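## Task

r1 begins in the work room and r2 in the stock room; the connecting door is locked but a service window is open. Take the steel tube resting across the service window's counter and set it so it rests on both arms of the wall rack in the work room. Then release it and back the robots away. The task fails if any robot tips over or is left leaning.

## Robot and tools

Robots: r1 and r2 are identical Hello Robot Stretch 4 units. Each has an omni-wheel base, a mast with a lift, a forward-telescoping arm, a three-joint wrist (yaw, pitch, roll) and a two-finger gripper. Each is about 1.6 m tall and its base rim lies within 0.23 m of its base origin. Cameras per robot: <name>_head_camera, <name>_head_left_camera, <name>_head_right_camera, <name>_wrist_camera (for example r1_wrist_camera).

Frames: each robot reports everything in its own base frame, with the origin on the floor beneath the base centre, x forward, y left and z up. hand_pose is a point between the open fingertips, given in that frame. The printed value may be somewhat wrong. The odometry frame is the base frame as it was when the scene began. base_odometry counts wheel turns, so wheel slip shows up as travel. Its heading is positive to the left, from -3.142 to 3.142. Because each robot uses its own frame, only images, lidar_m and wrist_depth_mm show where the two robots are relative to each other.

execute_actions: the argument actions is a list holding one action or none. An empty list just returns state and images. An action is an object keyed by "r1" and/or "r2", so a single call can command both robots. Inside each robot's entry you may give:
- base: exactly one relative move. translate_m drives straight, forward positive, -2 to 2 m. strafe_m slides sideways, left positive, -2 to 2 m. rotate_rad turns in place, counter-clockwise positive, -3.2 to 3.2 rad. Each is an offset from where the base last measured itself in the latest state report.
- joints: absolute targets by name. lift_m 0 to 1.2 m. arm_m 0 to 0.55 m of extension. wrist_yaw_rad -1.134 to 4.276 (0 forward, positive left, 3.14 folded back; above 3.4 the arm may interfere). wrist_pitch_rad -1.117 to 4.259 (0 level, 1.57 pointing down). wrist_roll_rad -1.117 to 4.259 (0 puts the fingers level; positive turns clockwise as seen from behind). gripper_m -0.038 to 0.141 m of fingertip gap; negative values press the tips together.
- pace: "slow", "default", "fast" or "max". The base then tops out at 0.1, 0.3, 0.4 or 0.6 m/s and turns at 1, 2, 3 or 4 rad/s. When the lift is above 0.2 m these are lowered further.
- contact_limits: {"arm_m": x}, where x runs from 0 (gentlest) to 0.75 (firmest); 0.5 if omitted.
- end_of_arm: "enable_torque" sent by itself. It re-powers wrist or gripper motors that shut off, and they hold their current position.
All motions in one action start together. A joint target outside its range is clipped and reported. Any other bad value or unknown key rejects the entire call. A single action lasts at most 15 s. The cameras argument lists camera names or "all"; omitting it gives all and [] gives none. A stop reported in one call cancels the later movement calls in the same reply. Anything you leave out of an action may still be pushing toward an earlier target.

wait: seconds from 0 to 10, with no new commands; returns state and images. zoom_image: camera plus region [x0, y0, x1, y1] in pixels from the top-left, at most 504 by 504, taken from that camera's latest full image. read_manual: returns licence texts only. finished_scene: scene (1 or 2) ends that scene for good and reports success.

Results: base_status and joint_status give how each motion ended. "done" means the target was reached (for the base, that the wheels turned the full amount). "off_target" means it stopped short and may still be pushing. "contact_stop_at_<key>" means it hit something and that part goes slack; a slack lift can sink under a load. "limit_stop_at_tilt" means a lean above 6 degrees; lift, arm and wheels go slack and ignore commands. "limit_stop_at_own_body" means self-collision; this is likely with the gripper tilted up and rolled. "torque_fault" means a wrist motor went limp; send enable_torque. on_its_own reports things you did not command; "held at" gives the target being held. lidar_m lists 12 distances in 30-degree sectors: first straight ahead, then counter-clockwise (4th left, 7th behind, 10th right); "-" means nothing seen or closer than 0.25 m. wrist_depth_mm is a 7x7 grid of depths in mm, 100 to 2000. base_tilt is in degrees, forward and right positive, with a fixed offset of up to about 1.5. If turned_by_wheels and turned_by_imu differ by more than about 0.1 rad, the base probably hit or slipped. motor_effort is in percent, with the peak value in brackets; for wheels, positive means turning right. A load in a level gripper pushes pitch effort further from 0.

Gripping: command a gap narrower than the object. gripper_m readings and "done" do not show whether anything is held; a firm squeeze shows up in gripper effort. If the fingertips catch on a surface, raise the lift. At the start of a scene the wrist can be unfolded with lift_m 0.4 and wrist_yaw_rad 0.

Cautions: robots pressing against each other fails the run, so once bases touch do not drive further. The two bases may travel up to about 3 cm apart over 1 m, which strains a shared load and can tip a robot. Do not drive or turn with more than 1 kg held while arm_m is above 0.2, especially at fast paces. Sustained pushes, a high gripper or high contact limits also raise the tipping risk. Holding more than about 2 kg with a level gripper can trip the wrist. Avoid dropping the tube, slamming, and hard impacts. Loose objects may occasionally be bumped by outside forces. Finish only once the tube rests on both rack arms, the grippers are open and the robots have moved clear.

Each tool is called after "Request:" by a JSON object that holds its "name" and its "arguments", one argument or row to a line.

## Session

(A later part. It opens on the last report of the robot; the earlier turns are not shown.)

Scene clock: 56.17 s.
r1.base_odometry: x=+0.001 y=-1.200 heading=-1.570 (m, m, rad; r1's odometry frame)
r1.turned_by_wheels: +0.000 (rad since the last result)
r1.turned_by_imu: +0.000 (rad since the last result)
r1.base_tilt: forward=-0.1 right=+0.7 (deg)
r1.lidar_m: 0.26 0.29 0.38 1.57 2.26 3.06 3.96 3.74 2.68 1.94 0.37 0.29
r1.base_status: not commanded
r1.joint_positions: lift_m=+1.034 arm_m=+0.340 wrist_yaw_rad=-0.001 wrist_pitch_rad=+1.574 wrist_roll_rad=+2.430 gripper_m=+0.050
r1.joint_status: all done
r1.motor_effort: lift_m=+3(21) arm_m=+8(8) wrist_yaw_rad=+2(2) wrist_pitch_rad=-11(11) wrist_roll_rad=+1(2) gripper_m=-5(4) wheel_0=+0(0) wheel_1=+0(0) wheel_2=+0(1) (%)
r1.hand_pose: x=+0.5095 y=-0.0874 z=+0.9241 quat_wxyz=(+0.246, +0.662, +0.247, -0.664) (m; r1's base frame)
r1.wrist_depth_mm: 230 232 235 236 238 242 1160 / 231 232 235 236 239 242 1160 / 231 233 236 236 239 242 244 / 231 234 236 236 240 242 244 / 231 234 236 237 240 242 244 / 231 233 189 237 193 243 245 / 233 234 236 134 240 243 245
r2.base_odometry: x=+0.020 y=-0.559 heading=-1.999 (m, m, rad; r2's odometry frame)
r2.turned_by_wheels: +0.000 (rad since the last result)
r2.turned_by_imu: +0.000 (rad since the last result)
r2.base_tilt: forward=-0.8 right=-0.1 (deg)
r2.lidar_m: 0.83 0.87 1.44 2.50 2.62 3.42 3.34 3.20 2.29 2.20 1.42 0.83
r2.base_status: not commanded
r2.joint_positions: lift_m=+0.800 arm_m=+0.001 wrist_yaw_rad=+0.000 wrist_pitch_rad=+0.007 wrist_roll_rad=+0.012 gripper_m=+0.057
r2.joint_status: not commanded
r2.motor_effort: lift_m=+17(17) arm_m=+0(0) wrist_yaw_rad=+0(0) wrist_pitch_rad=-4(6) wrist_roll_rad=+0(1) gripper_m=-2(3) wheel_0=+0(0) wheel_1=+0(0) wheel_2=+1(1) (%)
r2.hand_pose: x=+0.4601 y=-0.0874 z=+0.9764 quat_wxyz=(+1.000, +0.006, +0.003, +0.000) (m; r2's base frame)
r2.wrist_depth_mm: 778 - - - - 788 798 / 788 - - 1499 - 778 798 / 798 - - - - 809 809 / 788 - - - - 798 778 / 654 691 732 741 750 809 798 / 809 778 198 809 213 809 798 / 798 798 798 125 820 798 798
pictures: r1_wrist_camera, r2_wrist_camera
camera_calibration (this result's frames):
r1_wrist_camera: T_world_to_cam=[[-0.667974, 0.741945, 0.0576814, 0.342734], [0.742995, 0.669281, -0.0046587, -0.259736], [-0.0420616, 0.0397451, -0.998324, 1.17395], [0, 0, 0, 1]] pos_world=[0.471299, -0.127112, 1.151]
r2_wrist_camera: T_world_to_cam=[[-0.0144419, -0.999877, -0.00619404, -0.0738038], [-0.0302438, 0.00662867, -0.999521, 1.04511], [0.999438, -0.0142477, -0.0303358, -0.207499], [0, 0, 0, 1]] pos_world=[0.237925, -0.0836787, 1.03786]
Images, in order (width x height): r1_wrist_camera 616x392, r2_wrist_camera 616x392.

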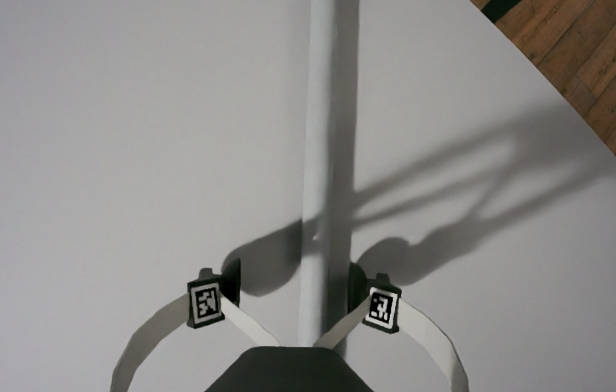

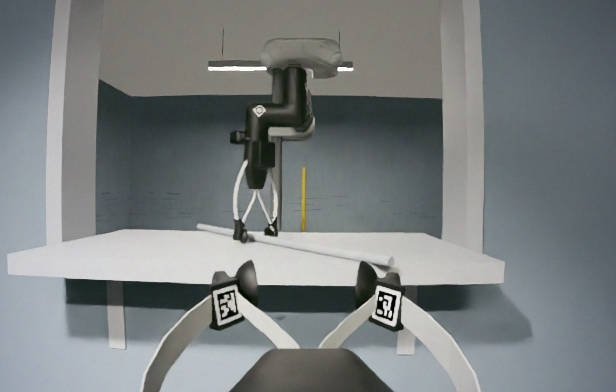

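Request:
{"name": "execute_actions", "arguments": {
  "actions": [
    {"r1":{"joints":{"lift_m":1.04,"gripper_m":0.02},"pace":"slow"}}
  ],
  "cameras": ["r1_wrist_camera"]
}}

Request:
{"name": "execute_actions", "arguments": {
  "actions": [
    {"r1":{"joints":{"lift_m":1.035,"gripper_m":-0.02},"pace":"slow"}}
  ],
  "cameras": ["r1_wrist_camera"]
}}

Request:
{"name": "execute_actions", "arguments": {
  "actions": [
    {"r1":{"joints":{"lift_m":1.09},"pace":"slow"}}
  ],
  "cameras": ["r1_wrist_camera","r2_wrist_camera"]
}}

Scene clock: 61.20 s.
r1.base_odometry: x=+0.001 y=-1.200 heading=-1.570 (m, m, rad; r1's odometry frame)
r1.turned_by_wheels: +0.000 (rad since the last result)
r1.turned_by_imu: -0.001 (rad since the last result)
r1.base_tilt: forward=+0.1 right=+0.8 (deg)
r1.lidar_m: 0.26 0.27 0.40 1.59 2.28 3.05 3.97 3.74 2.68 1.90 0.38 0.28
r1.base_status: not commanded
r1.joint_positions: lift_m=+1.040 arm_m=+0.340 wrist_yaw_rad=+0.000 wrist_pitch_rad=+1.570 wrist_roll_rad=+2.430 gripper_m=+0.020
r1.joint_status: all done
r1.motor_effort: lift_m=+16(16) arm_m=+8(8) wrist_yaw_rad=+3(2) wrist_pitch_rad=+2(11) wrist_roll_rad=+1(1) gripper_m=-5(12) wheel_0=+0(1) wheel_1=+0(0) wheel_2=+0(0) (%)
r1.hand_pose: x=+0.5107 y=-0.0874 z=+0.9300 quat_wxyz=(+0.246, +0.663, +0.246, -0.663) (m; r1's base frame)
r1.wrist_depth_mm: 230 232 235 236 240 243 1160 / 231 233 236 237 240 243 1182 / 230 233 236 237 241 243 246 / 232 234 236 237 241 244 247 / 231 234 236 238 241 244 247 / 231 234 190 221 241 244 246 / 232 233 236 135 241 244 246
r2.base_odometry: x=+0.020 y=-0.559 heading=-1.999 (m, m, rad; r2's odometry frame)
r2.turned_by_wheels: +0.000 (rad since the last result)
r2.turned_by_imu: +0.001 (rad since the last result)
r2.base_tilt: forward=-0.9 right=-0.2 (deg)
r2.lidar_m: 0.83 0.87 1.45 2.50 2.61 3.42 3.33 3.19 2.30 2.21 1.46 0.85
r2.base_status: not commanded
r2.joint_positions: lift_m=+0.800 arm_m=+0.001 wrist_yaw_rad=+0.000 wrist_pitch_rad=+0.007 wrist_roll_rad=+0.012 gripper_m=+0.057
r2.joint_status: not commanded
r2.motor_effort: lift_m=+17(17) arm_m=+0(0) wrist_yaw_rad=+0(0) wrist_pitch_rad=-7(5) wrist_roll_rad=+1(1) gripper_m=-3(3) wheel_0=+0(0) wheel_1=+0(0) wheel_2=+1(1) (%)
r2.hand_pose: x=+0.4601 y=-0.0874 z=+0.9764 quat_wxyz=(+1.000, +0.006, +0.003, +0.000) (m; r2's base frame)
r2.wrist_depth_mm: 798 - - - - 798 809 / 788 - - 1499 - 788 798 / 798 - - - - 798 788 / 788 - - - - 788 798 / 661 699 732 715 741 798 788 / 788 798 197 809 211 798 798 / 798 809 809 125 820 798 809
pictures: r1_wrist_camera
camera_calibration (this result's frames):
r1_wrist_camera: T_world_to_cam=[[-0.66834, 0.741831, 0.0548487, 0.346031], [0.742892, 0.669409, -0.0015126, -0.263492], [-0.0378383, 0.0397358, -0.998494, 1.17794], [0, 0, 0, 1]] pos_world=[0.471584, -0.127119, 1.15678]
Images, in order (width x height): r1_wrist_camera 616x392.

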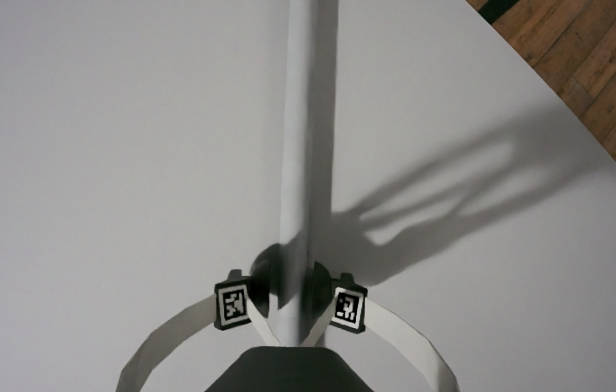

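Scene clock: 62.80 s.
r1.base_odometry: x=+0.001 y=-1.200 heading=-1.570 (m, m, rad; r1's odometry frame)
r1.turned_by_wheels: +0.000 (rad since the last result)
r1.turned_by_imu: +0.000 (rad since the last result)
r1.base_tilt: forward=+0.1 right=+0.8 (deg)
r1.lidar_m: 0.26 0.28 0.39 1.57 2.26 3.04 3.96 3.74 2.66 1.91 0.39 0.28
r1.base_status: not commanded
r1.joint_positions: lift_m=+1.035 arm_m=+0.340 wrist_yaw_rad=+0.000 wrist_pitch_rad=+1.570 wrist_roll_rad=+2.430 gripper_m=-0.019
r1.joint_status: all done
r1.motor_effort: lift_m=+17(18) arm_m=+8(8) wrist_yaw_rad=+1(1) wrist_pitch_rad=+3(3) wrist_roll_rad=+1(1) gripper_m=-24(22) wheel_0=+1(1) wheel_1=+0(0) wheel_2=+0(0) (%)
r1.hand_pose: x=+0.5108 y=-0.0874 z=+0.9249 quat_wxyz=(+0.246, +0.663, +0.246, -0.662) (m; r1's base frame)
r1.wrist_depth_mm: 224 226 229 230 235 237 1160 / 224 226 229 230 234 237 1182 / 224 226 229 230 234 237 239 / 224 227 229 231 236 237 240 / 225 227 229 232 235 237 239 / 225 227 181 202 235 238 241 / 225 226 229 136 236 238 -
r2.base_odometry: x=+0.020 y=-0.559 heading=-1.999 (m, m, rad; r2's odometry frame)
r2.turned_by_wheels: +0.000 (rad since the last result)
r2.turned_by_imu: +0.000 (rad since the last result)
r2.base_tilt: forward=-0.8 right=+0.1 (deg)
r2.lidar_m: 0.83 0.89 1.46 2.50 2.60 3.42 3.34 3.22 2.27 2.20 1.39 0.85
r2.base_status: not commanded
r2.joint_positions: lift_m=+0.800 arm_m=+0.001 wrist_yaw_rad=+0.000 wrist_pitch_rad=+0.007 wrist_roll_rad=+0.012 gripper_m=+0.057
r2.joint_status: not commanded
r2.motor_effort: lift_m=+17(17) arm_m=+0(0) wrist_yaw_rad=+0(0) wrist_pitch_rad=-5(6) wrist_roll_rad=+2(0) gripper_m=-3(1) wheel_0=-1(0) wheel_1=+0(0) wheel_2=+1(1) (%)
r2.hand_pose: x=+0.4601 y=-0.0874 z=+0.9764 quat_wxyz=(+1.000, +0.006, +0.003, +0.000) (m; r2's base frame)
r2.wrist_depth_mm: 788 - - - - 788 788 / 788 - - 1430 - 798 809 / 788 - - - - 809 798 / 788 - - - - 798 798 / 661 699 723 723 750 809 798 / 788 798 198 798 211 820 809 / 798 798 798 125 788 809 820
pictures: r1_wrist_camera
camera_calibration (this result's frames):
r1_wrist_camera: T_world_to_cam=[[-0.668487, 0.741716, 0.0546209, 0.346668], [0.742778, 0.669537, -0.0012595, -0.263754], [-0.0375049, 0.0397292, -0.998506, 1.17266], [0, 0, 0, 1]] pos_world=[0.471634, -0.127126, 1.15165]
Images, in order (width x height): r1_wrist_camera 616x392.

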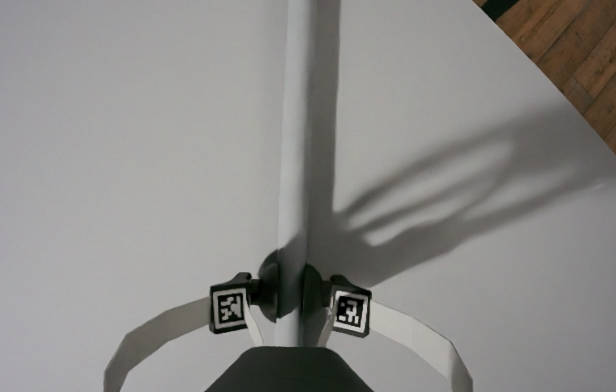

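Scene clock: 64.13 s.
r1.base_odometry: x=+0.001 y=-1.200 heading=-1.570 (m, m, rad; r1's odometry frame)
r1.turned_by_wheels: +0.000 (rad since the last result)
r1.turned_by_imu: +0.000 (rad since the last result)
r1.base_tilt: forward=+0.1 right=+0.7 (deg)
r1.lidar_m: 0.26 0.29 0.40 1.59 2.25 3.08 3.95 3.72 2.68 1.92 0.38 0.28
r1.base_status: not commanded
r1.joint_positions: lift_m=+1.090 arm_m=+0.340 wrist_yaw_rad=+0.000 wrist_pitch_rad=+1.570 wrist_roll_rad=+2.430 gripper_m=-0.019
r1.joint_status: all done
r1.motor_effort: lift_m=+23(24) arm_m=+8(8) wrist_yaw_rad=+2(0) wrist_pitch_rad=+1(1) wrist_roll_rad=+1(1) gripper_m=-23(27) wheel_0=+1(0) wheel_1=+0(0) wheel_2=+0(1) (%)
r1.hand_pose: x=+0.5108 y=-0.0874 z=+0.9794 quat_wxyz=(+0.246, +0.663, +0.246, -0.663) (m; r1's base frame)
r1.wrist_depth_mm: 276 279 282 283 287 1205 1229 / 277 278 282 285 289 293 1229 / 277 279 282 285 289 291 1205 / 277 279 282 283 289 293 296 / 277 279 283 287 289 293 296 / 277 279 180 202 289 294 296 / 277 279 282 136 289 294 297
r2.base_odometry: x=+0.020 y=-0.559 heading=-1.999 (m, m, rad; r2's odometry frame)
r2.turned_by_wheels: +0.000 (rad since the last result)
r2.turned_by_imu: +0.000 (rad since the last result)
r2.base_tilt: forward=-0.9 right=-0.1 (deg)
r2.lidar_m: 0.83 0.87 1.45 2.50 2.63 3.40 3.32 3.19 2.25 2.21 1.46 0.87
r2.base_status: not commanded
r2.joint_positions: lift_m=+0.800 arm_m=+0.001 wrist_yaw_rad=+0.000 wrist_pitch_rad=+0.007 wrist_roll_rad=+0.012 gripper_m=+0.057
r2.joint_status: not commanded
r2.motor_effort: lift_m=+17(17) arm_m=+0(0) wrist_yaw_rad=+0(0) wrist_pitch_rad=-5(5) wrist_roll_rad=+0(1) gripper_m=-3(2) wheel_0=+0(0) wheel_1=+0(0) wheel_2=+1(1) (%)
r2.hand_pose: x=+0.4601 y=-0.0874 z=+0.9764 quat_wxyz=(+1.000, +0.006, +0.003, +0.000) (m; r2's base frame)
r2.wrist_depth_mm: 778 - - - - 788 809 / 788 - - 1336 - 798 798 / 798 - - - - 798 809 / 788 - - - - 809 798 / 668 691 723 741 750 809 798 / 788 798 198 798 211 809 809 / 798 788 809 125 809 798 820
pictures: r1_wrist_camera, r2_wrist_camera
camera_calibration (this result's frames):
r1_wrist_camera: T_world_to_cam=[[-0.668471, 0.741716, 0.0548097, 0.343445], [0.742777, 0.669537, -0.00146922, -0.26342], [-0.0377869, 0.0397293, -0.998496, 1.22722], [0, 0, 0, 1]] pos_world=[0.471618, -0.127126, 1.20616]
r2_wrist_camera: T_world_to_cam=[[-0.0144419, -0.999877, -0.00619399, -0.0738038], [-0.030244, 0.00662862, -0.999521, 1.04511], [0.999438, -0.0142477, -0.030336, -0.207499], [0, 0, 0, 1]] pos_world=[0.237925, -0.0836787, 1.03786]
Images, in order (width x height): r1_wrist_camera 616x392, r2_wrist_camera 616x392.

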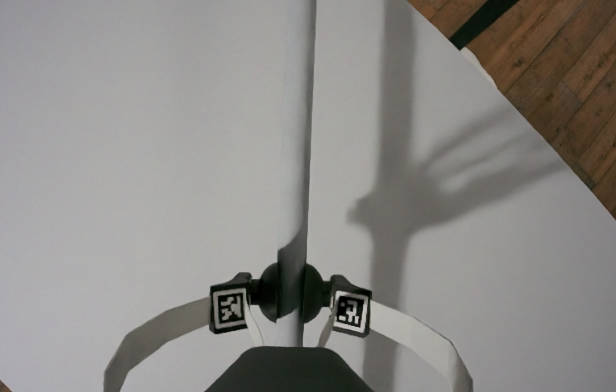

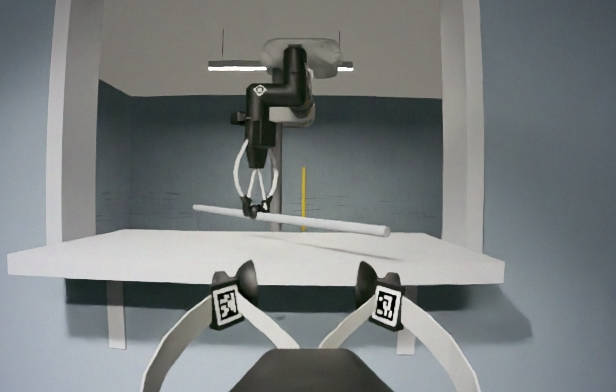

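Request:
{"name": "execute_actions", "arguments": {
  "actions": [
    {"r1":{"base":{"translate_m":-1.5},"joints":{"gripper_m":-0.03}}}
  ],
  "cameras": []
}}

Request:
{"name": "execute_actions", "arguments": {
  "actions": [
    {"r1":{"base":{"rotate_rad":3.14},"joints":{"wrist_roll_rad":1.57,"arm_m":0.2},"pace":"slow"}}
  ],
  "cameras": ["r1_head_camera","r1_head_left_camera","r2_wrist_camera"]
}}

Scene clock: 74.77 s.
r1.base_odometry: x=+0.000 y=+0.300 heading=-1.570 (m, m, rad; r1's odometry frame)
r1.turned_by_wheels: +0.000 (rad since the last result)
r1.turned_by_imu: +0.005 (rad since the last result)
r1.base_tilt: forward=+0.1 right=+0.7 (deg)
r1.lidar_m: 0.60 2.04 2.25 2.16 2.23 2.51 2.06 2.45 2.71 2.55 0.39 0.38
r1.base_status: done
r1.joint_positions: lift_m=+1.090 arm_m=+0.340 wrist_yaw_rad=+0.000 wrist_pitch_rad=+1.570 wrist_roll_rad=+2.430 gripper_m=-0.029
r1.joint_status: all done
r1.motor_effort: lift_m=+22(23) arm_m=+7(8) wrist_yaw_rad=+2(0) wrist_pitch_rad=-1(1) wrist_roll_rad=+1(1) gripper_m=-27(30) wheel_0=+0(1) wheel_1=+0(1) wheel_2=+0(10) (%)
r1.hand_pose: x=+0.5107 y=-0.0874 z=+0.9795 quat_wxyz=(+0.246, +0.663, +0.246, -0.663) (m; r1's base frame)
r1.wrist_depth_mm: 1138 1160 1182 1182 1205 1205 1229 / 1160 1160 1182 1160 991 991 1205 / 1160 1160 1182 1160 976 1008 1205 / 1160 1160 1160 1182 1205 1229 1229 / 1160 1160 1182 1182 1205 1205 1229 / 1160 1160 178 202 181 1229 1205 / 1160 1160 1182 211 1182 1205 1229
r2.base_odometry: x=+0.020 y=-0.559 heading=-1.999 (m, m, rad; r2's odometry frame)
r2.turned_by_wheels: +0.000 (rad since the last result)
r2.turned_by_imu: +0.003 (rad since the last result)
r2.base_tilt: forward=-0.7 right=+0.0 (deg)
r2.lidar_m: 0.82 0.85 1.47 2.49 2.61 3.43 3.35 3.19 2.26 2.22 1.45 0.87
r2.base_status: not commanded
r2.joint_positions: lift_m=+0.800 arm_m=+0.001 wrist_yaw_rad=+0.000 wrist_pitch_rad=+0.007 wrist_roll_rad=+0.012 gripper_m=+0.057
r2.joint_status: not commanded
r2.motor_effort: lift_m=+17(17) arm_m=+0(0) wrist_yaw_rad=+0(0) wrist_pitch_rad=-6(6) wrist_roll_rad=+1(0) gripper_m=-2(2) wheel_0=-1(0) wheel_1=+0(0) wheel_2=+1(1) (%)
r2.hand_pose: x=+0.4601 y=-0.0874 z=+0.9764 quat_wxyz=(+1.000, +0.006, +0.003, +0.000) (m; r2's base frame)
r2.wrist_depth_mm: 778 - - - - 798 788 / 788 - - - - 788 809 / 778 - - - - 798 809 / 788 - - - - 798 809 / 661 691 707 741 741 798 788 / 798 788 199 798 211 788 798 / 788 798 809 125 809 809 809
pictures: none
No camera images: the call's "cameras" was empty. Leave "cameras" out to get every camera's image.

Scene clock: 79.20 s.
r1.base_odometry: x=+0.000 y=+0.300 heading=+1.570 (m, m, rad; r1's odometry frame)
r1.turned_by_wheels: +3.140 (rad since the last result)
r1.turned_by_imu: +3.128 (rad since the last result)
r1.base_tilt: forward=+0.1 right=+0.8 (deg)
r1.lidar_m: 0.35 0.37 2.72 2.58 2.65 2.02 1.95 2.01 2.24 2.15 0.53 0.38
r1.base_status: done
r1.joint_positions: lift_m=+1.090 arm_m=+0.201 wrist_yaw_rad=+0.000 wrist_pitch_rad=+1.570 wrist_roll_rad=+1.570 gripper_m=-0.029
r1.joint_status: all done
r1.motor_effort: lift_m=+23(23) arm_m=-8(8) wrist_yaw_rad=+1(1) wrist_pitch_rad=+1(1) wrist_roll_rad=-1(5) gripper_m=-26(29) wheel_0=-2(7) wheel_1=-2(8) wheel_2=-2(6) (%)
r1.hand_pose: x=+0.3726 y=-0.0874 z=+0.9795 quat_wxyz=(+0.500, +0.500, +0.500, -0.500) (m; r1's base frame)
r1.wrist_depth_mm: 1160 1160 1160 1160 1182 1205 1229 / 1138 1160 1160 1182 1205 1205 1229 / 1138 1160 1182 1182 1205 1229 1229 / 1138 1160 1182 1182 991 1205 1229 / 1138 1160 1182 1182 991 1008 1229 / 1138 1182 178 202 180 1229 1229 / 1160 1138 1160 212 1205 1229 1229
r2.base_odometry: x=+0.020 y=-0.559 heading=-1.999 (m, m, rad; r2's odometry frame)
r2.turned_by_wheels: +0.000 (rad since the last result)
r2.turned_by_imu: +0.001 (rad since the last result)
r2.base_tilt: forward=-0.9 right=+0.1 (deg)
r2.lidar_m: 0.83 0.88 1.48 2.51 2.62 3.43 3.34 3.16 2.28 2.21 1.42 0.87
r2.base_status: not commanded
r2.joint_positions: lift_m=+0.800 arm_m=+0.001 wrist_yaw_rad=+0.000 wrist_pitch_rad=+0.007 wrist_roll_rad=+0.012 gripper_m=+0.057
r2.joint_status: not commanded
r2.motor_effort: lift_m=+17(17) arm_m=+0(0) wrist_yaw_rad=+0(0) wrist_pitch_rad=-6(6) wrist_roll_rad=+0(0) gripper_m=-2(3) wheel_0=+0(0) wheel_1=+0(0) wheel_2=+1(1) (%)
r2.hand_pose: x=+0.4601 y=-0.0874 z=+0.9764 quat_wxyz=(+1.000, +0.006, +0.003, +0.000) (m; r2's base frame)
r2.wrist_depth_mm: 778 - - - - 788 809 / 788 - - - - 798 788 / 798 - - - - 809 798 / 788 - - - - 788 798 / 661 699 723 741 750 798 809 / 778 798 197 798 211 809 798 / 798 809 809 125 809 820 809
pictures: r1_head_camera, r1_head_left_camera, r2_wrist_camera
camera_calibration (this result's frames):
r2_wrist_camera: T_world_to_cam=[[-0.0144421, -0.999877, -0.00619413, -0.0738037], [-0.0302439, 0.00662877, -0.999521, 1.04511], [0.999438, -0.0142478, -0.0303359, -0.207499], [0, 0, 0, 1]] pos_world=[0.237925, -0.0836787, 1.03786]
Images, in order (width x height): r1_head_camera 420x560, r1_head_left_camera 420x672, r2_wrist_camera 616x392.

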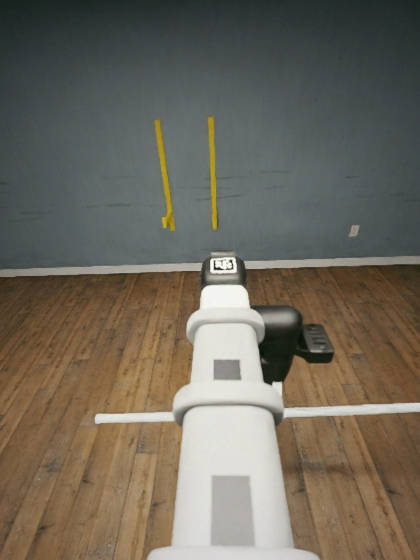

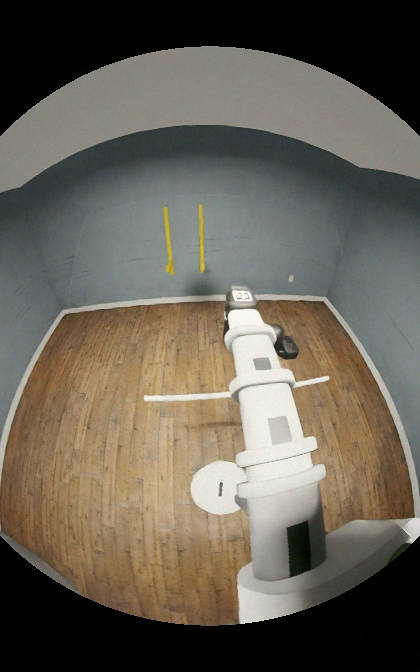

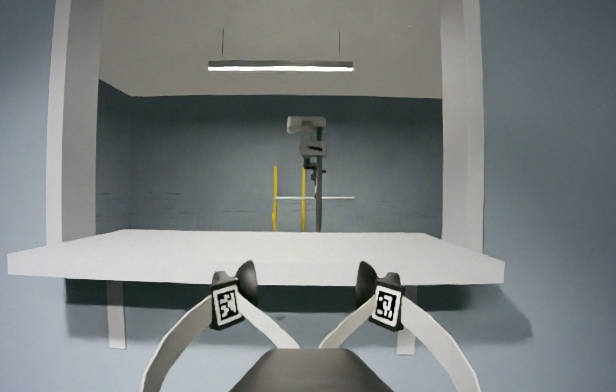

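Request:
{"name": "execute_actions", "arguments": {
  "actions": [
    {"r1":{"base":{"strafe_m":0.357},"joints":{"lift_m":0.85}}}
  ],
  "cameras": []
}}

Request:
{"name": "execute_actions", "arguments": {
  "actions": [
    {"r1":{"base":{"translate_m":1.5}}}
  ],
  "cameras": ["r1_head_camera","r1_head_left_camera","r1_wrist_camera"]
}}

Scene clock: 86.77 s.
r1.base_odometry: x=-0.357 y=+0.300 heading=+1.570 (m, m, rad; r1's odometry frame)
r1.turned_by_wheels: +0.000 (rad since the last result)
r1.turned_by_imu: +0.000 (rad since the last result)
r1.base_tilt: forward=+0.1 right=+0.7 (deg)
r1.lidar_m: 0.36 0.38 2.35 2.20 2.31 2.05 1.95 1.85 2.62 2.50 0.53 0.42
r1.base_status: done
r1.joint_positions: lift_m=+0.850 arm_m=+0.201 wrist_yaw_rad=+0.000 wrist_pitch_rad=+1.570 wrist_roll_rad=+1.570 gripper_m=-0.029
r1.joint_status: all done
r1.motor_effort: lift_m=+18(21) arm_m=-8(8) wrist_yaw_rad=+2(1) wrist_pitch_rad=+1(3) wrist_roll_rad=-1(1) gripper_m=-26(27) wheel_0=+0(12) wheel_1=+0(14) wheel_2=+0(1) (%)
r1.hand_pose: x=+0.3725 y=-0.0874 z=+0.7398 quat_wxyz=(+0.500, +0.500, +0.500, -0.500) (m; r1's base frame)
r1.wrist_depth_mm: 931 931 946 960 960 976 991 / 931 931 946 946 960 960 991 / 917 931 931 946 960 976 976 / 931 931 931 946 904 768 976 / 917 931 946 946 750 759 768 / 917 931 178 202 181 759 976 / 917 931 946 212 960 976 976
r2.base_odometry: x=+0.020 y=-0.559 heading=-1.999 (m, m, rad; r2's odometry frame)
r2.turned_by_wheels: +0.000 (rad since the last result)
r2.turned_by_imu: +0.002 (rad since the last result)
r2.base_tilt: forward=-1.0 right=+0.0 (deg)
r2.lidar_m: 0.84 0.87 1.45 2.49 2.61 3.41 3.33 3.17 2.31 2.22 1.44 0.87
r2.base_status: not commanded
r2.joint_positions: lift_m=+0.800 arm_m=+0.001 wrist_yaw_rad=+0.000 wrist_pitch_rad=+0.007 wrist_roll_rad=+0.012 gripper_m=+0.057
r2.joint_status: not commanded
r2.motor_effort: lift_m=+17(17) arm_m=+0(0) wrist_yaw_rad=+0(0) wrist_pitch_rad=-5(6) wrist_roll_rad=+1(1) gripper_m=-3(2) wheel_0=+0(1) wheel_1=+0(0) wheel_2=+1(1) (%)
r2.hand_pose: x=+0.4601 y=-0.0874 z=+0.9764 quat_wxyz=(+1.000, +0.006, +0.003, +0.000) (m; r2's base frame)
r2.wrist_depth_mm: 768 - - - - 809 798 / 798 - - - - 809 788 / 798 - - - - 788 809 / 788 - - - - 798 788 / 647 683 723 741 741 809 798 / 788 798 198 798 212 798 820 / 788 798 788 125 809 809 809
pictures: none
No camera images: the call's "cameras" was empty. Leave "cameras" out to get every camera's image.

Scene clock: 93.27 s.
r1.base_odometry: x=-0.356 y=+1.800 heading=+1.570 (m, m, rad; r1's odometry frame)
r1.turned_by_wheels: +0.000 (rad since the last result)
r1.turned_by_imu: -0.008 (rad since the last result)
r1.base_tilt: forward=+0.0 right=+0.8 (deg)
r1.lidar_m: 0.35 0.38 1.20 2.26 2.33 3.16 3.51 3.57 2.60 2.46 0.52 0.41
r1.base_status: done
r1.joint_positions: lift_m=+0.850 arm_m=+0.201 wrist_yaw_rad=+0.000 wrist_pitch_rad=+1.570 wrist_roll_rad=+1.570 gripper_m=-0.029
r1.joint_status: not commanded
r1.motor_effort: lift_m=+18(18) arm_m=-8(8) wrist_yaw_rad=+0(2) wrist_pitch_rad=+2(0) wrist_roll_rad=+0(1) gripper_m=-26(29) wheel_0=+2(3) wheel_1=+0(1) wheel_2=+0(10) (%)
r1.hand_pose: x=+0.3725 y=-0.0874 z=+0.7398 quat_wxyz=(+0.500, +0.500, +0.500, -0.500) (m; r1's base frame)
r1.wrist_depth_mm: 668 917 946 946 960 960 991 / 676 931 931 946 960 960 991 / 691 931 931 946 960 976 991 / 699 931 946 946 904 759 991 / 707 931 946 960 759 759 768 / 699 891 178 202 181 750 976 / 707 854 946 212 960 976 976
r2.base_odometry: x=+0.020 y=-0.559 heading=-1.999 (m, m, rad; r2's odometry frame)
r2.turned_by_wheels: +0.000 (rad since the last result)
r2.turned_by_imu: +0.002 (rad since the last result)
r2.base_tilt: forward=-0.9 right=-0.2 (deg)
r2.lidar_m: 0.84 0.86 1.43 2.49 2.60 3.45 3.35 3.19 2.24 2.23 1.44 0.87
r2.base_status: not commanded
r2.joint_positions: lift_m=+0.800 arm_m=+0.001 wrist_yaw_rad=+0.000 wrist_pitch_rad=+0.007 wrist_roll_rad=+0.012 gripper_m=+0.057
r2.joint_status: not commanded
r2.motor_effort: lift_m=+17(17) arm_m=+0(0) wrist_yaw_rad=+0(0) wrist_pitch_rad=-6(6) wrist_roll_rad=+1(1) gripper_m=-4(3) wheel_0=-1(1) wheel_1=+0(0) wheel_2=+1(1) (%)
r2.hand_pose: x=+0.4601 y=-0.0874 z=+0.9764 quat_wxyz=(+1.000, +0.006, +0.003, +0.000) (m; r2's base frame)
r2.wrist_depth_mm: 778 - - - - 788 798 / 788 - - - - 798 798 / 788 - - - - 798 798 / 798 - - - - 809 809 / 661 715 723 741 750 798 820 / 788 788 198 798 211 798 798 / 788 809 809 125 809 809 809
pictures: r1_head_camera, r1_head_left_camera, r1_wrist_camera
camera_calibration (this result's frames):
r1_wrist_camera: T_world_to_cam=[[-0.998261, -0.0222463, 0.0545823, 0.320376], [-0.0223977, 0.999747, -0.00216238, 0.153329], [-0.0545203, -0.00338113, -0.998507, 0.985234], [0, 0, 0, 1]] pos_world=[0.376969, -0.142832, 0.966607]
Images, in order (width x height): r1_head_camera 420x560, r1_head_left_camera 420x672, r1_wrist_camera 616x392.

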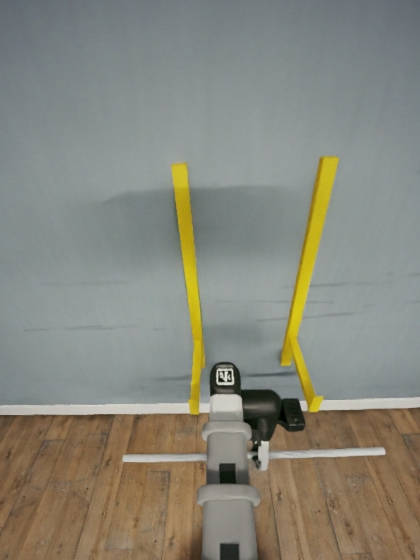

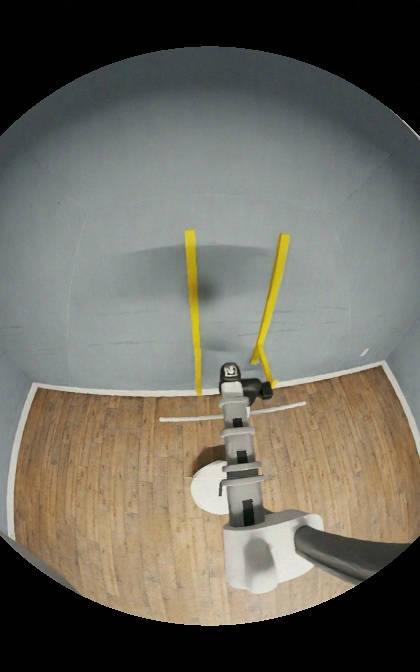

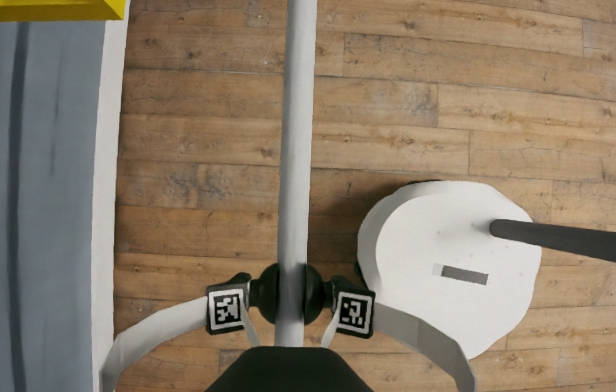

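Request:
{"name": "execute_actions", "arguments": {
  "actions": [
    {"r1":{"base":{"translate_m":0.3},"joints":{"lift_m":0.88},"pace":"slow"}}
  ],
  "cameras": []
}}

Request:
{"name": "execute_actions", "arguments": {
  "actions": [
    {"r1":{"joints":{"lift_m":0.79},"pace":"slow"}}
  ],
  "cameras": ["r1_head_camera","r1_wrist_camera"]
}}

Scene clock: 102.63 s.
r1.base_odometry: x=-0.355 y=+2.100 heading=+1.570 (m, m, rad; r1's odometry frame)
r1.turned_by_wheels: +0.000 (rad since the last result)
r1.turned_by_imu: -0.003 (rad since the last result)
r1.base_tilt: forward=+0.0 right=+0.7 (deg)
r1.lidar_m: 0.35 0.25 0.77 2.02 2.35 3.19 3.85 3.61 2.59 2.36 0.33 0.40
r1.base_status: done
r1.joint_positions: lift_m=+0.880 arm_m=+0.201 wrist_yaw_rad=+0.000 wrist_pitch_rad=+1.570 wrist_roll_rad=+1.570 gripper_m=-0.029
r1.joint_status: all done
r1.motor_effort: lift_m=+24(24) arm_m=-8(8) wrist_yaw_rad=+1(1) wrist_pitch_rad=+1(2) wrist_roll_rad=-1(0) gripper_m=-27(27) wheel_0=+0(0) wheel_1=+2(3) wheel_2=-3(7) (%)
r1.hand_pose: x=+0.3725 y=-0.0874 z=+0.7694 quat_wxyz=(+0.500, +0.500, +0.500, -0.500) (m; r1's base frame)
r1.wrist_depth_mm: 257 301 307 303 306 661 1025 / 262 394 854 976 1008 991 1008 / 267 404 891 976 976 1008 1008 / 271 410 891 976 866 798 1025 / 272 418 891 991 778 778 1008 / 272 357 178 202 181 798 1025 / 271 330 723 212 991 1008 1025
r2.base_odometry: x=+0.020 y=-0.559 heading=-1.999 (m, m, rad; r2's odometry frame)
r2.turned_by_wheels: +0.000 (rad since the last result)
r2.turned_by_imu: +0.002 (rad since the last result)
r2.base_tilt: forward=-0.8 right=-0.2 (deg)
r2.lidar_m: 0.83 0.89 1.47 2.51 2.63 3.44 3.36 3.19 2.27 2.23 1.46 0.88
r2.base_status: not commanded
r2.joint_positions: lift_m=+0.800 arm_m=+0.001 wrist_yaw_rad=+0.000 wrist_pitch_rad=+0.007 wrist_roll_rad=+0.012 gripper_m=+0.057
r2.joint_status: not commanded
r2.motor_effort: lift_m=+17(17) arm_m=+0(0) wrist_yaw_rad=+0(0) wrist_pitch_rad=-6(6) wrist_roll_rad=+0(0) gripper_m=-2(3) wheel_0=-1(0) wheel_1=+0(0) wheel_2=+1(1) (%)
r2.hand_pose: x=+0.4601 y=-0.0874 z=+0.9764 quat_wxyz=(+1.000, +0.006, +0.003, +0.000) (m; r2's base frame)
r2.wrist_depth_mm: 788 - - - - 788 820 / 788 - - - - 809 788 / 798 - - - - 798 809 / 788 - - - - 798 798 / 668 691 723 750 750 798 798 / 798 798 198 809 211 809 809 / 798 788 798 126 809 809 809
pictures: none
No camera images: the call's "cameras" was empty. Leave "cameras" out to get every camera's image.

Scene clock: 104.27 s.
r1.base_odometry: x=-0.355 y=+2.100 heading=+1.570 (m, m, rad; r1's odometry frame)
r1.turned_by_wheels: +0.000 (rad since the last result)
r1.turned_by_imu: +0.000 (rad since the last result)
r1.base_tilt: forward=+0.1 right=+0.8 (deg)
r1.lidar_m: 0.35 0.25 0.78 2.02 2.37 3.18 3.84 3.60 2.58 2.34 0.36 0.38
r1.base_status: not commanded
r1.joint_positions: lift_m=+0.791 arm_m=+0.201 wrist_yaw_rad=+0.000 wrist_pitch_rad=+1.567 wrist_roll_rad=+1.570 gripper_m=-0.029
r1.joint_status: all done
r1.motor_effort: lift_m=+11(22) arm_m=-8(8) wrist_yaw_rad=-1(1) wrist_pitch_rad=+11(9) wrist_roll_rad=-1(1) gripper_m=-20(27) wheel_0=+0(0) wheel_1=+2(2) wheel_2=-2(3) (%)
r1.hand_pose: x=+0.3734 y=-0.0874 z=+0.6804 quat_wxyz=(+0.501, +0.501, +0.499, -0.499) (m; r1's base frame)
r1.wrist_depth_mm: 252 329 778 891 904 904 917 / 255 377 798 891 891 917 931 / 260 394 798 891 904 917 917 / 265 402 820 904 904 699 917 / 266 404 831 891 699 699 699 / 266 347 179 200 181 699 917 / 265 359 683 131 904 699 917
r2.base_odometry: x=+0.020 y=-0.559 heading=-1.999 (m, m, rad; r2's odometry frame)
r2.turned_by_wheels: +0.000 (rad since the last result)
r2.turned_by_imu: +0.000 (rad since the last result)
r2.base_tilt: forward=-0.8 right=-0.1 (deg)
r2.lidar_m: 0.83 0.87 1.44 2.46 2.63 3.43 3.35 3.14 2.26 2.22 1.45 0.85
r2.base_status: not commanded
r2.joint_positions: lift_m=+0.800 arm_m=+0.001 wrist_yaw_rad=+0.000 wrist_pitch_rad=+0.007 wrist_roll_rad=+0.012 gripper_m=+0.057
r2.joint_status: not commanded
r2.motor_effort: lift_m=+17(17) arm_m=+0(0) wrist_yaw_rad=+0(0) wrist_pitch_rad=-5(5) wrist_roll_rad=+0(1) gripper_m=-2(2) wheel_0=+0(0) wheel_1=+0(0) wheel_2=+1(1) (%)
r2.hand_pose: x=+0.4601 y=-0.0874 z=+0.9764 quat_wxyz=(+1.000, +0.006, +0.003, +0.000) (m; r2's base frame)
r2.wrist_depth_mm: 788 - - - - 798 798 / 788 - - - - 798 809 / 778 - - - - 798 798 / 788 - - - - 820 809 / 676 699 723 741 750 788 809 / 798 809 198 798 211 809 798 / 798 788 798 125 798 809 809
pictures: r1_head_camera, r1_wrist_camera
camera_calibration (this result's frames):
r1_wrist_camera: T_world_to_cam=[[-0.998409, -0.0228295, 0.0515581, 0.326594], [-0.022975, 0.999734, -0.00223048, 0.153481], [-0.0514934, -0.00341148, -0.998668, 0.924948], [0, 0, 0, 1]] pos_world=[0.377229, -0.142829, 0.907219]
Images, in order (width x height): r1_head_camera 420x560, r1_wrist_camera 616x392.

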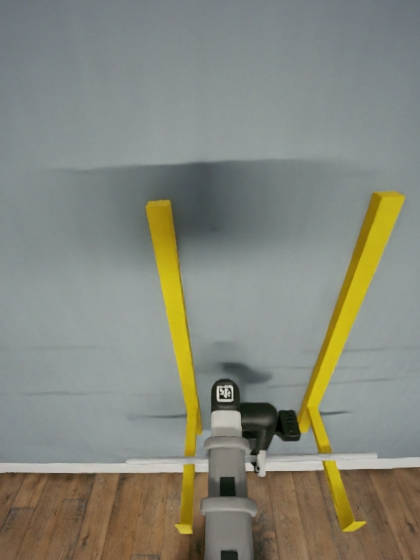

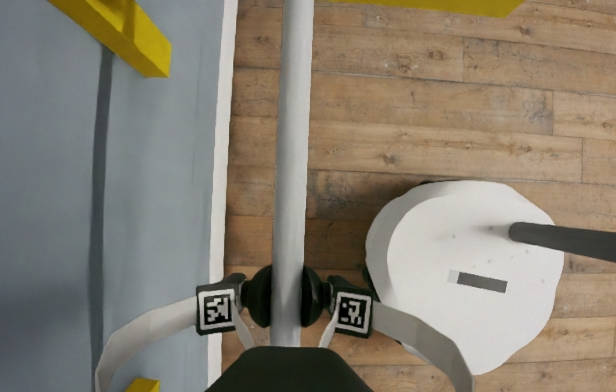

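Resting on the arms already.

Request:
{"name": "execute_actions", "arguments": {
  "actions": [
    {"r1":{"joints":{"gripper_m":0.07}}}
  ],
  "cameras": []
}}

Request:
{"name": "execute_actions", "arguments": {
  "actions": [
    {"r1":{"joints":{"lift_m":0.9}}}
  ],
  "cameras": []
}}

Request:
{"name": "execute_actions", "arguments": {
  "actions": [
    {"r1":{"base":{"translate_m":-0.7}}}
  ],
  "cameras": ["r1_head_camera"]
}}

Scene clock: 108.27 s.
r1.base_odometry: x=-0.355 y=+2.100 heading=+1.570 (m, m, rad; r1's odometry frame)
r1.turned_by_wheels: +0.000 (rad since the last result)
r1.turned_by_imu: -0.001 (rad since the last result)
r1.base_tilt: forward=+0.1 right=+0.6 (deg)
r1.lidar_m: 0.33 0.25 0.79 2.05 2.36 3.16 3.84 3.59 2.60 2.33 0.37 0.38
r1.base_status: not commanded
r1.joint_positions: lift_m=+0.790 arm_m=+0.201 wrist_yaw_rad=+0.000 wrist_pitch_rad=+1.570 wrist_roll_rad=+1.570 gripper_m=+0.070
r1.joint_status: all done
r1.motor_effort: lift_m=+16(16) arm_m=-8(8) wrist_yaw_rad=+0(1) wrist_pitch_rad=+2(11) wrist_roll_rad=+0(0) gripper_m=-2(18) wheel_0=+0(0) wheel_1=+2(3) wheel_2=-2(2) (%)
r1.hand_pose: x=+0.3725 y=-0.0874 z=+0.6800 quat_wxyz=(+0.500, +0.500, +0.500, -0.500) (m; r1's base frame)
r1.wrist_depth_mm: 257 332 798 891 904 904 917 / 262 392 798 891 904 917 917 / 266 402 831 891 917 904 931 / 270 410 866 891 904 707 917 / 271 415 878 891 699 699 699 / 272 382 193 891 202 699 931 / 271 353 715 133 904 707 917
r2.base_odometry: x=+0.020 y=-0.559 heading=-1.999 (m, m, rad; r2's odometry frame)
r2.turned_by_wheels: +0.000 (rad since the last result)
r2.turned_by_imu: +0.001 (rad since the last result)
r2.base_tilt: forward=-0.9 right=-0.2 (deg)
r2.lidar_m: 0.82 0.88 1.47 2.51 2.61 3.42 3.35 3.20 2.28 2.21 1.45 0.86
r2.base_status: not commanded
r2.joint_positions: lift_m=+0.800 arm_m=+0.001 wrist_yaw_rad=+0.000 wrist_pitch_rad=+0.007 wrist_roll_rad=+0.012 gripper_m=+0.057
r2.joint_status: not commanded
r2.motor_effort: lift_m=+17(17) arm_m=+0(0) wrist_yaw_rad=+0(0) wrist_pitch_rad=-6(6) wrist_roll_rad=+0(0) gripper_m=-3(2) wheel_0=-1(0) wheel_1=+0(0) wheel_2=+1(1) (%)
r2.hand_pose: x=+0.4601 y=-0.0874 z=+0.9764 quat_wxyz=(+1.000, +0.006, +0.003, +0.000) (m; r2's base frame)
r2.wrist_depth_mm: 798 - - - - 788 798 / 788 - - - - 798 809 / 788 - - - - 788 798 / 778 - - - - 788 798 / 661 699 723 741 741 809 809 / 788 798 198 788 211 788 809 / 809 788 788 125 809 798 809
pictures: none
No camera images: the call's "cameras" was empty. Leave "cameras" out to get every camera's image.

Scene clock: 109.77 s.
r1.base_odometry: x=-0.355 y=+2.100 heading=+1.570 (m, m, rad; r1's odometry frame)
r1.turned_by_wheels: +0.000 (rad since the last result)
r1.turned_by_imu: +0.000 (rad since the last result)
r1.base_tilt: forward=+0.0 right=+0.8 (deg)
r1.lidar_m: 0.35 0.25 0.79 2.05 2.37 3.16 3.86 3.59 2.62 2.34 0.36 0.37
r1.base_status: not commanded
r1.joint_positions: lift_m=+0.900 arm_m=+0.201 wrist_yaw_rad=+0.000 wrist_pitch_rad=+1.570 wrist_roll_rad=+1.570 gripper_m=+0.070
r1.joint_status: all done
r1.motor_effort: lift_m=+22(22) arm_m=-8(8) wrist_yaw_rad=+2(0) wrist_pitch_rad=+1(1) wrist_roll_rad=-1(1) gripper_m=-3(4) wheel_0=+0(0) wheel_1=+2(3) wheel_2=-2(2) (%)
r1.hand_pose: x=+0.3725 y=-0.0874 z=+0.7895 quat_wxyz=(+0.500, +0.500, +0.500, -0.500) (m; r1's base frame)
r1.wrist_depth_mm: 257 315 320 322 327 1008 1025 / 260 392 854 1008 1008 1025 1025 / 266 404 904 1008 1008 1025 1042 / 270 413 917 1008 878 831 1025 / 272 415 904 991 798 798 1025 / 271 384 192 1008 202 809 1042 / 271 355 723 133 1008 1008 1042
r2.base_odometry: x=+0.020 y=-0.559 heading=-1.999 (m, m, rad; r2's odometry frame)
r2.turned_by_wheels: +0.000 (rad since the last result)
r2.turned_by_imu: +0.000 (rad since the last result)
r2.base_tilt: forward=-0.6 right=+0.0 (deg)
r2.lidar_m: 0.82 0.89 1.46 2.50 2.62 3.39 3.36 3.18 2.26 2.21 1.43 0.87
r2.base_status: not commanded
r2.joint_positions: lift_m=+0.800 arm_m=+0.001 wrist_yaw_rad=+0.000 wrist_pitch_rad=+0.007 wrist_roll_rad=+0.012 gripper_m=+0.057
r2.joint_status: not commanded
r2.motor_effort: lift_m=+17(17) arm_m=+0(0) wrist_yaw_rad=+0(0) wrist_pitch_rad=-6(6) wrist_roll_rad=+0(1) gripper_m=-3(3) wheel_0=-1(1) wheel_1=+0(0) wheel_2=+1(1) (%)
r2.hand_pose: x=+0.4601 y=-0.0874 z=+0.9764 quat_wxyz=(+1.000, +0.006, +0.003, +0.000) (m; r2's base frame)
r2.wrist_depth_mm: 788 - - - - 788 798 / 788 - - - - 798 798 / 798 - - - - 798 809 / 798 - - - - 798 798 / 661 699 723 759 750 798 798 / 798 798 198 798 211 809 798 / 798 788 788 125 798 809 820
pictures: none
No camera images: the call's "cameras" was empty. Leave "cameras" out to get every camera's image.

Scene clock: 113.60 s.
r1.base_odometry: x=-0.356 y=+1.400 heading=+1.570 (m, m, rad; r1's odometry frame)
r1.turned_by_wheels: +0.000 (rad since the last result)
r1.turned_by_imu: +0.002 (rad since the last result)
r1.base_tilt: forward=+0.2 right=+0.7 (deg)
r1.lidar_m: 0.93 1.30 1.75 2.27 2.35 3.18 3.09 3.16 2.60 2.48 1.83 0.99
r1.base_status: done
r1.joint_positions: lift_m=+0.900 arm_m=+0.201 wrist_yaw_rad=+0.000 wrist_pitch_rad=+1.570 wrist_roll_rad=+1.570 gripper_m=+0.070
r1.joint_status: not commanded
r1.motor_effort: lift_m=+21(22) arm_m=-8(8) wrist_yaw_rad=+0(2) wrist_pitch_rad=+1(2) wrist_roll_rad=-1(1) gripper_m=+0(3) wheel_0=+0(1) wheel_1=+0(7) wheel_2=-2(8) (%)
r1.hand_pose: x=+0.3725 y=-0.0874 z=+0.7895 quat_wxyz=(+0.500, +0.500, +0.500, -0.500) (m; r1's base frame)
r1.wrist_depth_mm: 960 991 976 991 1008 1025 1025 / 976 991 991 1008 1025 1025 1025 / 960 976 991 1008 1025 1025 1042 / 976 976 991 1008 878 820 1025 / 976 976 991 1008 798 809 1025 / 960 976 193 1008 202 820 1042 / 976 976 991 133 1025 1025 1025
r2.base_odometry: x=+0.020 y=-0.559 heading=-1.999 (m, m, rad; r2's odometry frame)
r2.turned_by_wheels: +0.000 (rad since the last result)
r2.turned_by_imu: +0.001 (rad since the last result)
r2.base_tilt: forward=-0.9 right=-0.1 (deg)
r2.lidar_m: 0.84 0.87 1.46 2.50 2.61 3.39 3.34 3.19 2.27 2.21 1.46 0.87
r2.base_status: not commanded
r2.joint_positions: lift_m=+0.800 arm_m=+0.001 wrist_yaw_rad=+0.000 wrist_pitch_rad=+0.007 wrist_roll_rad=+0.012 gripper_m=+0.057
r2.joint_status: not commanded
r2.motor_effort: lift_m=+17(17) arm_m=+0(0) wrist_yaw_rad=+0(0) wrist_pitch_rad=-6(6) wrist_roll_rad=+1(0) gripper_m=-3(3) wheel_0=+0(0) wheel_1=+0(0) wheel_2=+1(1) (%)
r2.hand_pose: x=+0.4601 y=-0.0874 z=+0.9764 quat_wxyz=(+1.000, +0.006, +0.003, +0.000) (m; r2's base frame)
r2.wrist_depth_mm: 778 - - - - 788 788 / 778 - - - - 798 809 / 788 - - - - 809 809 / 788 - - - - 809 798 / 661 699 723 750 741 809 809 / 778 798 198 788 211 798 809 / 809 798 809 125 809 798 798
pictures: r1_head_camera
Images, in order (width x height): r1_head_camera 420x560.

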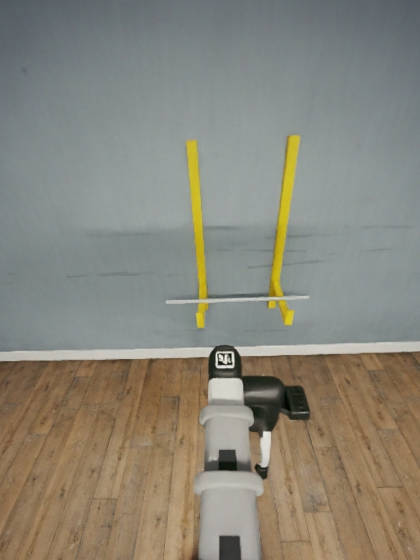

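Request:
{"name": "finished_scene", "arguments": {
  "scene": 1
}}

The scene is finished: the task was done.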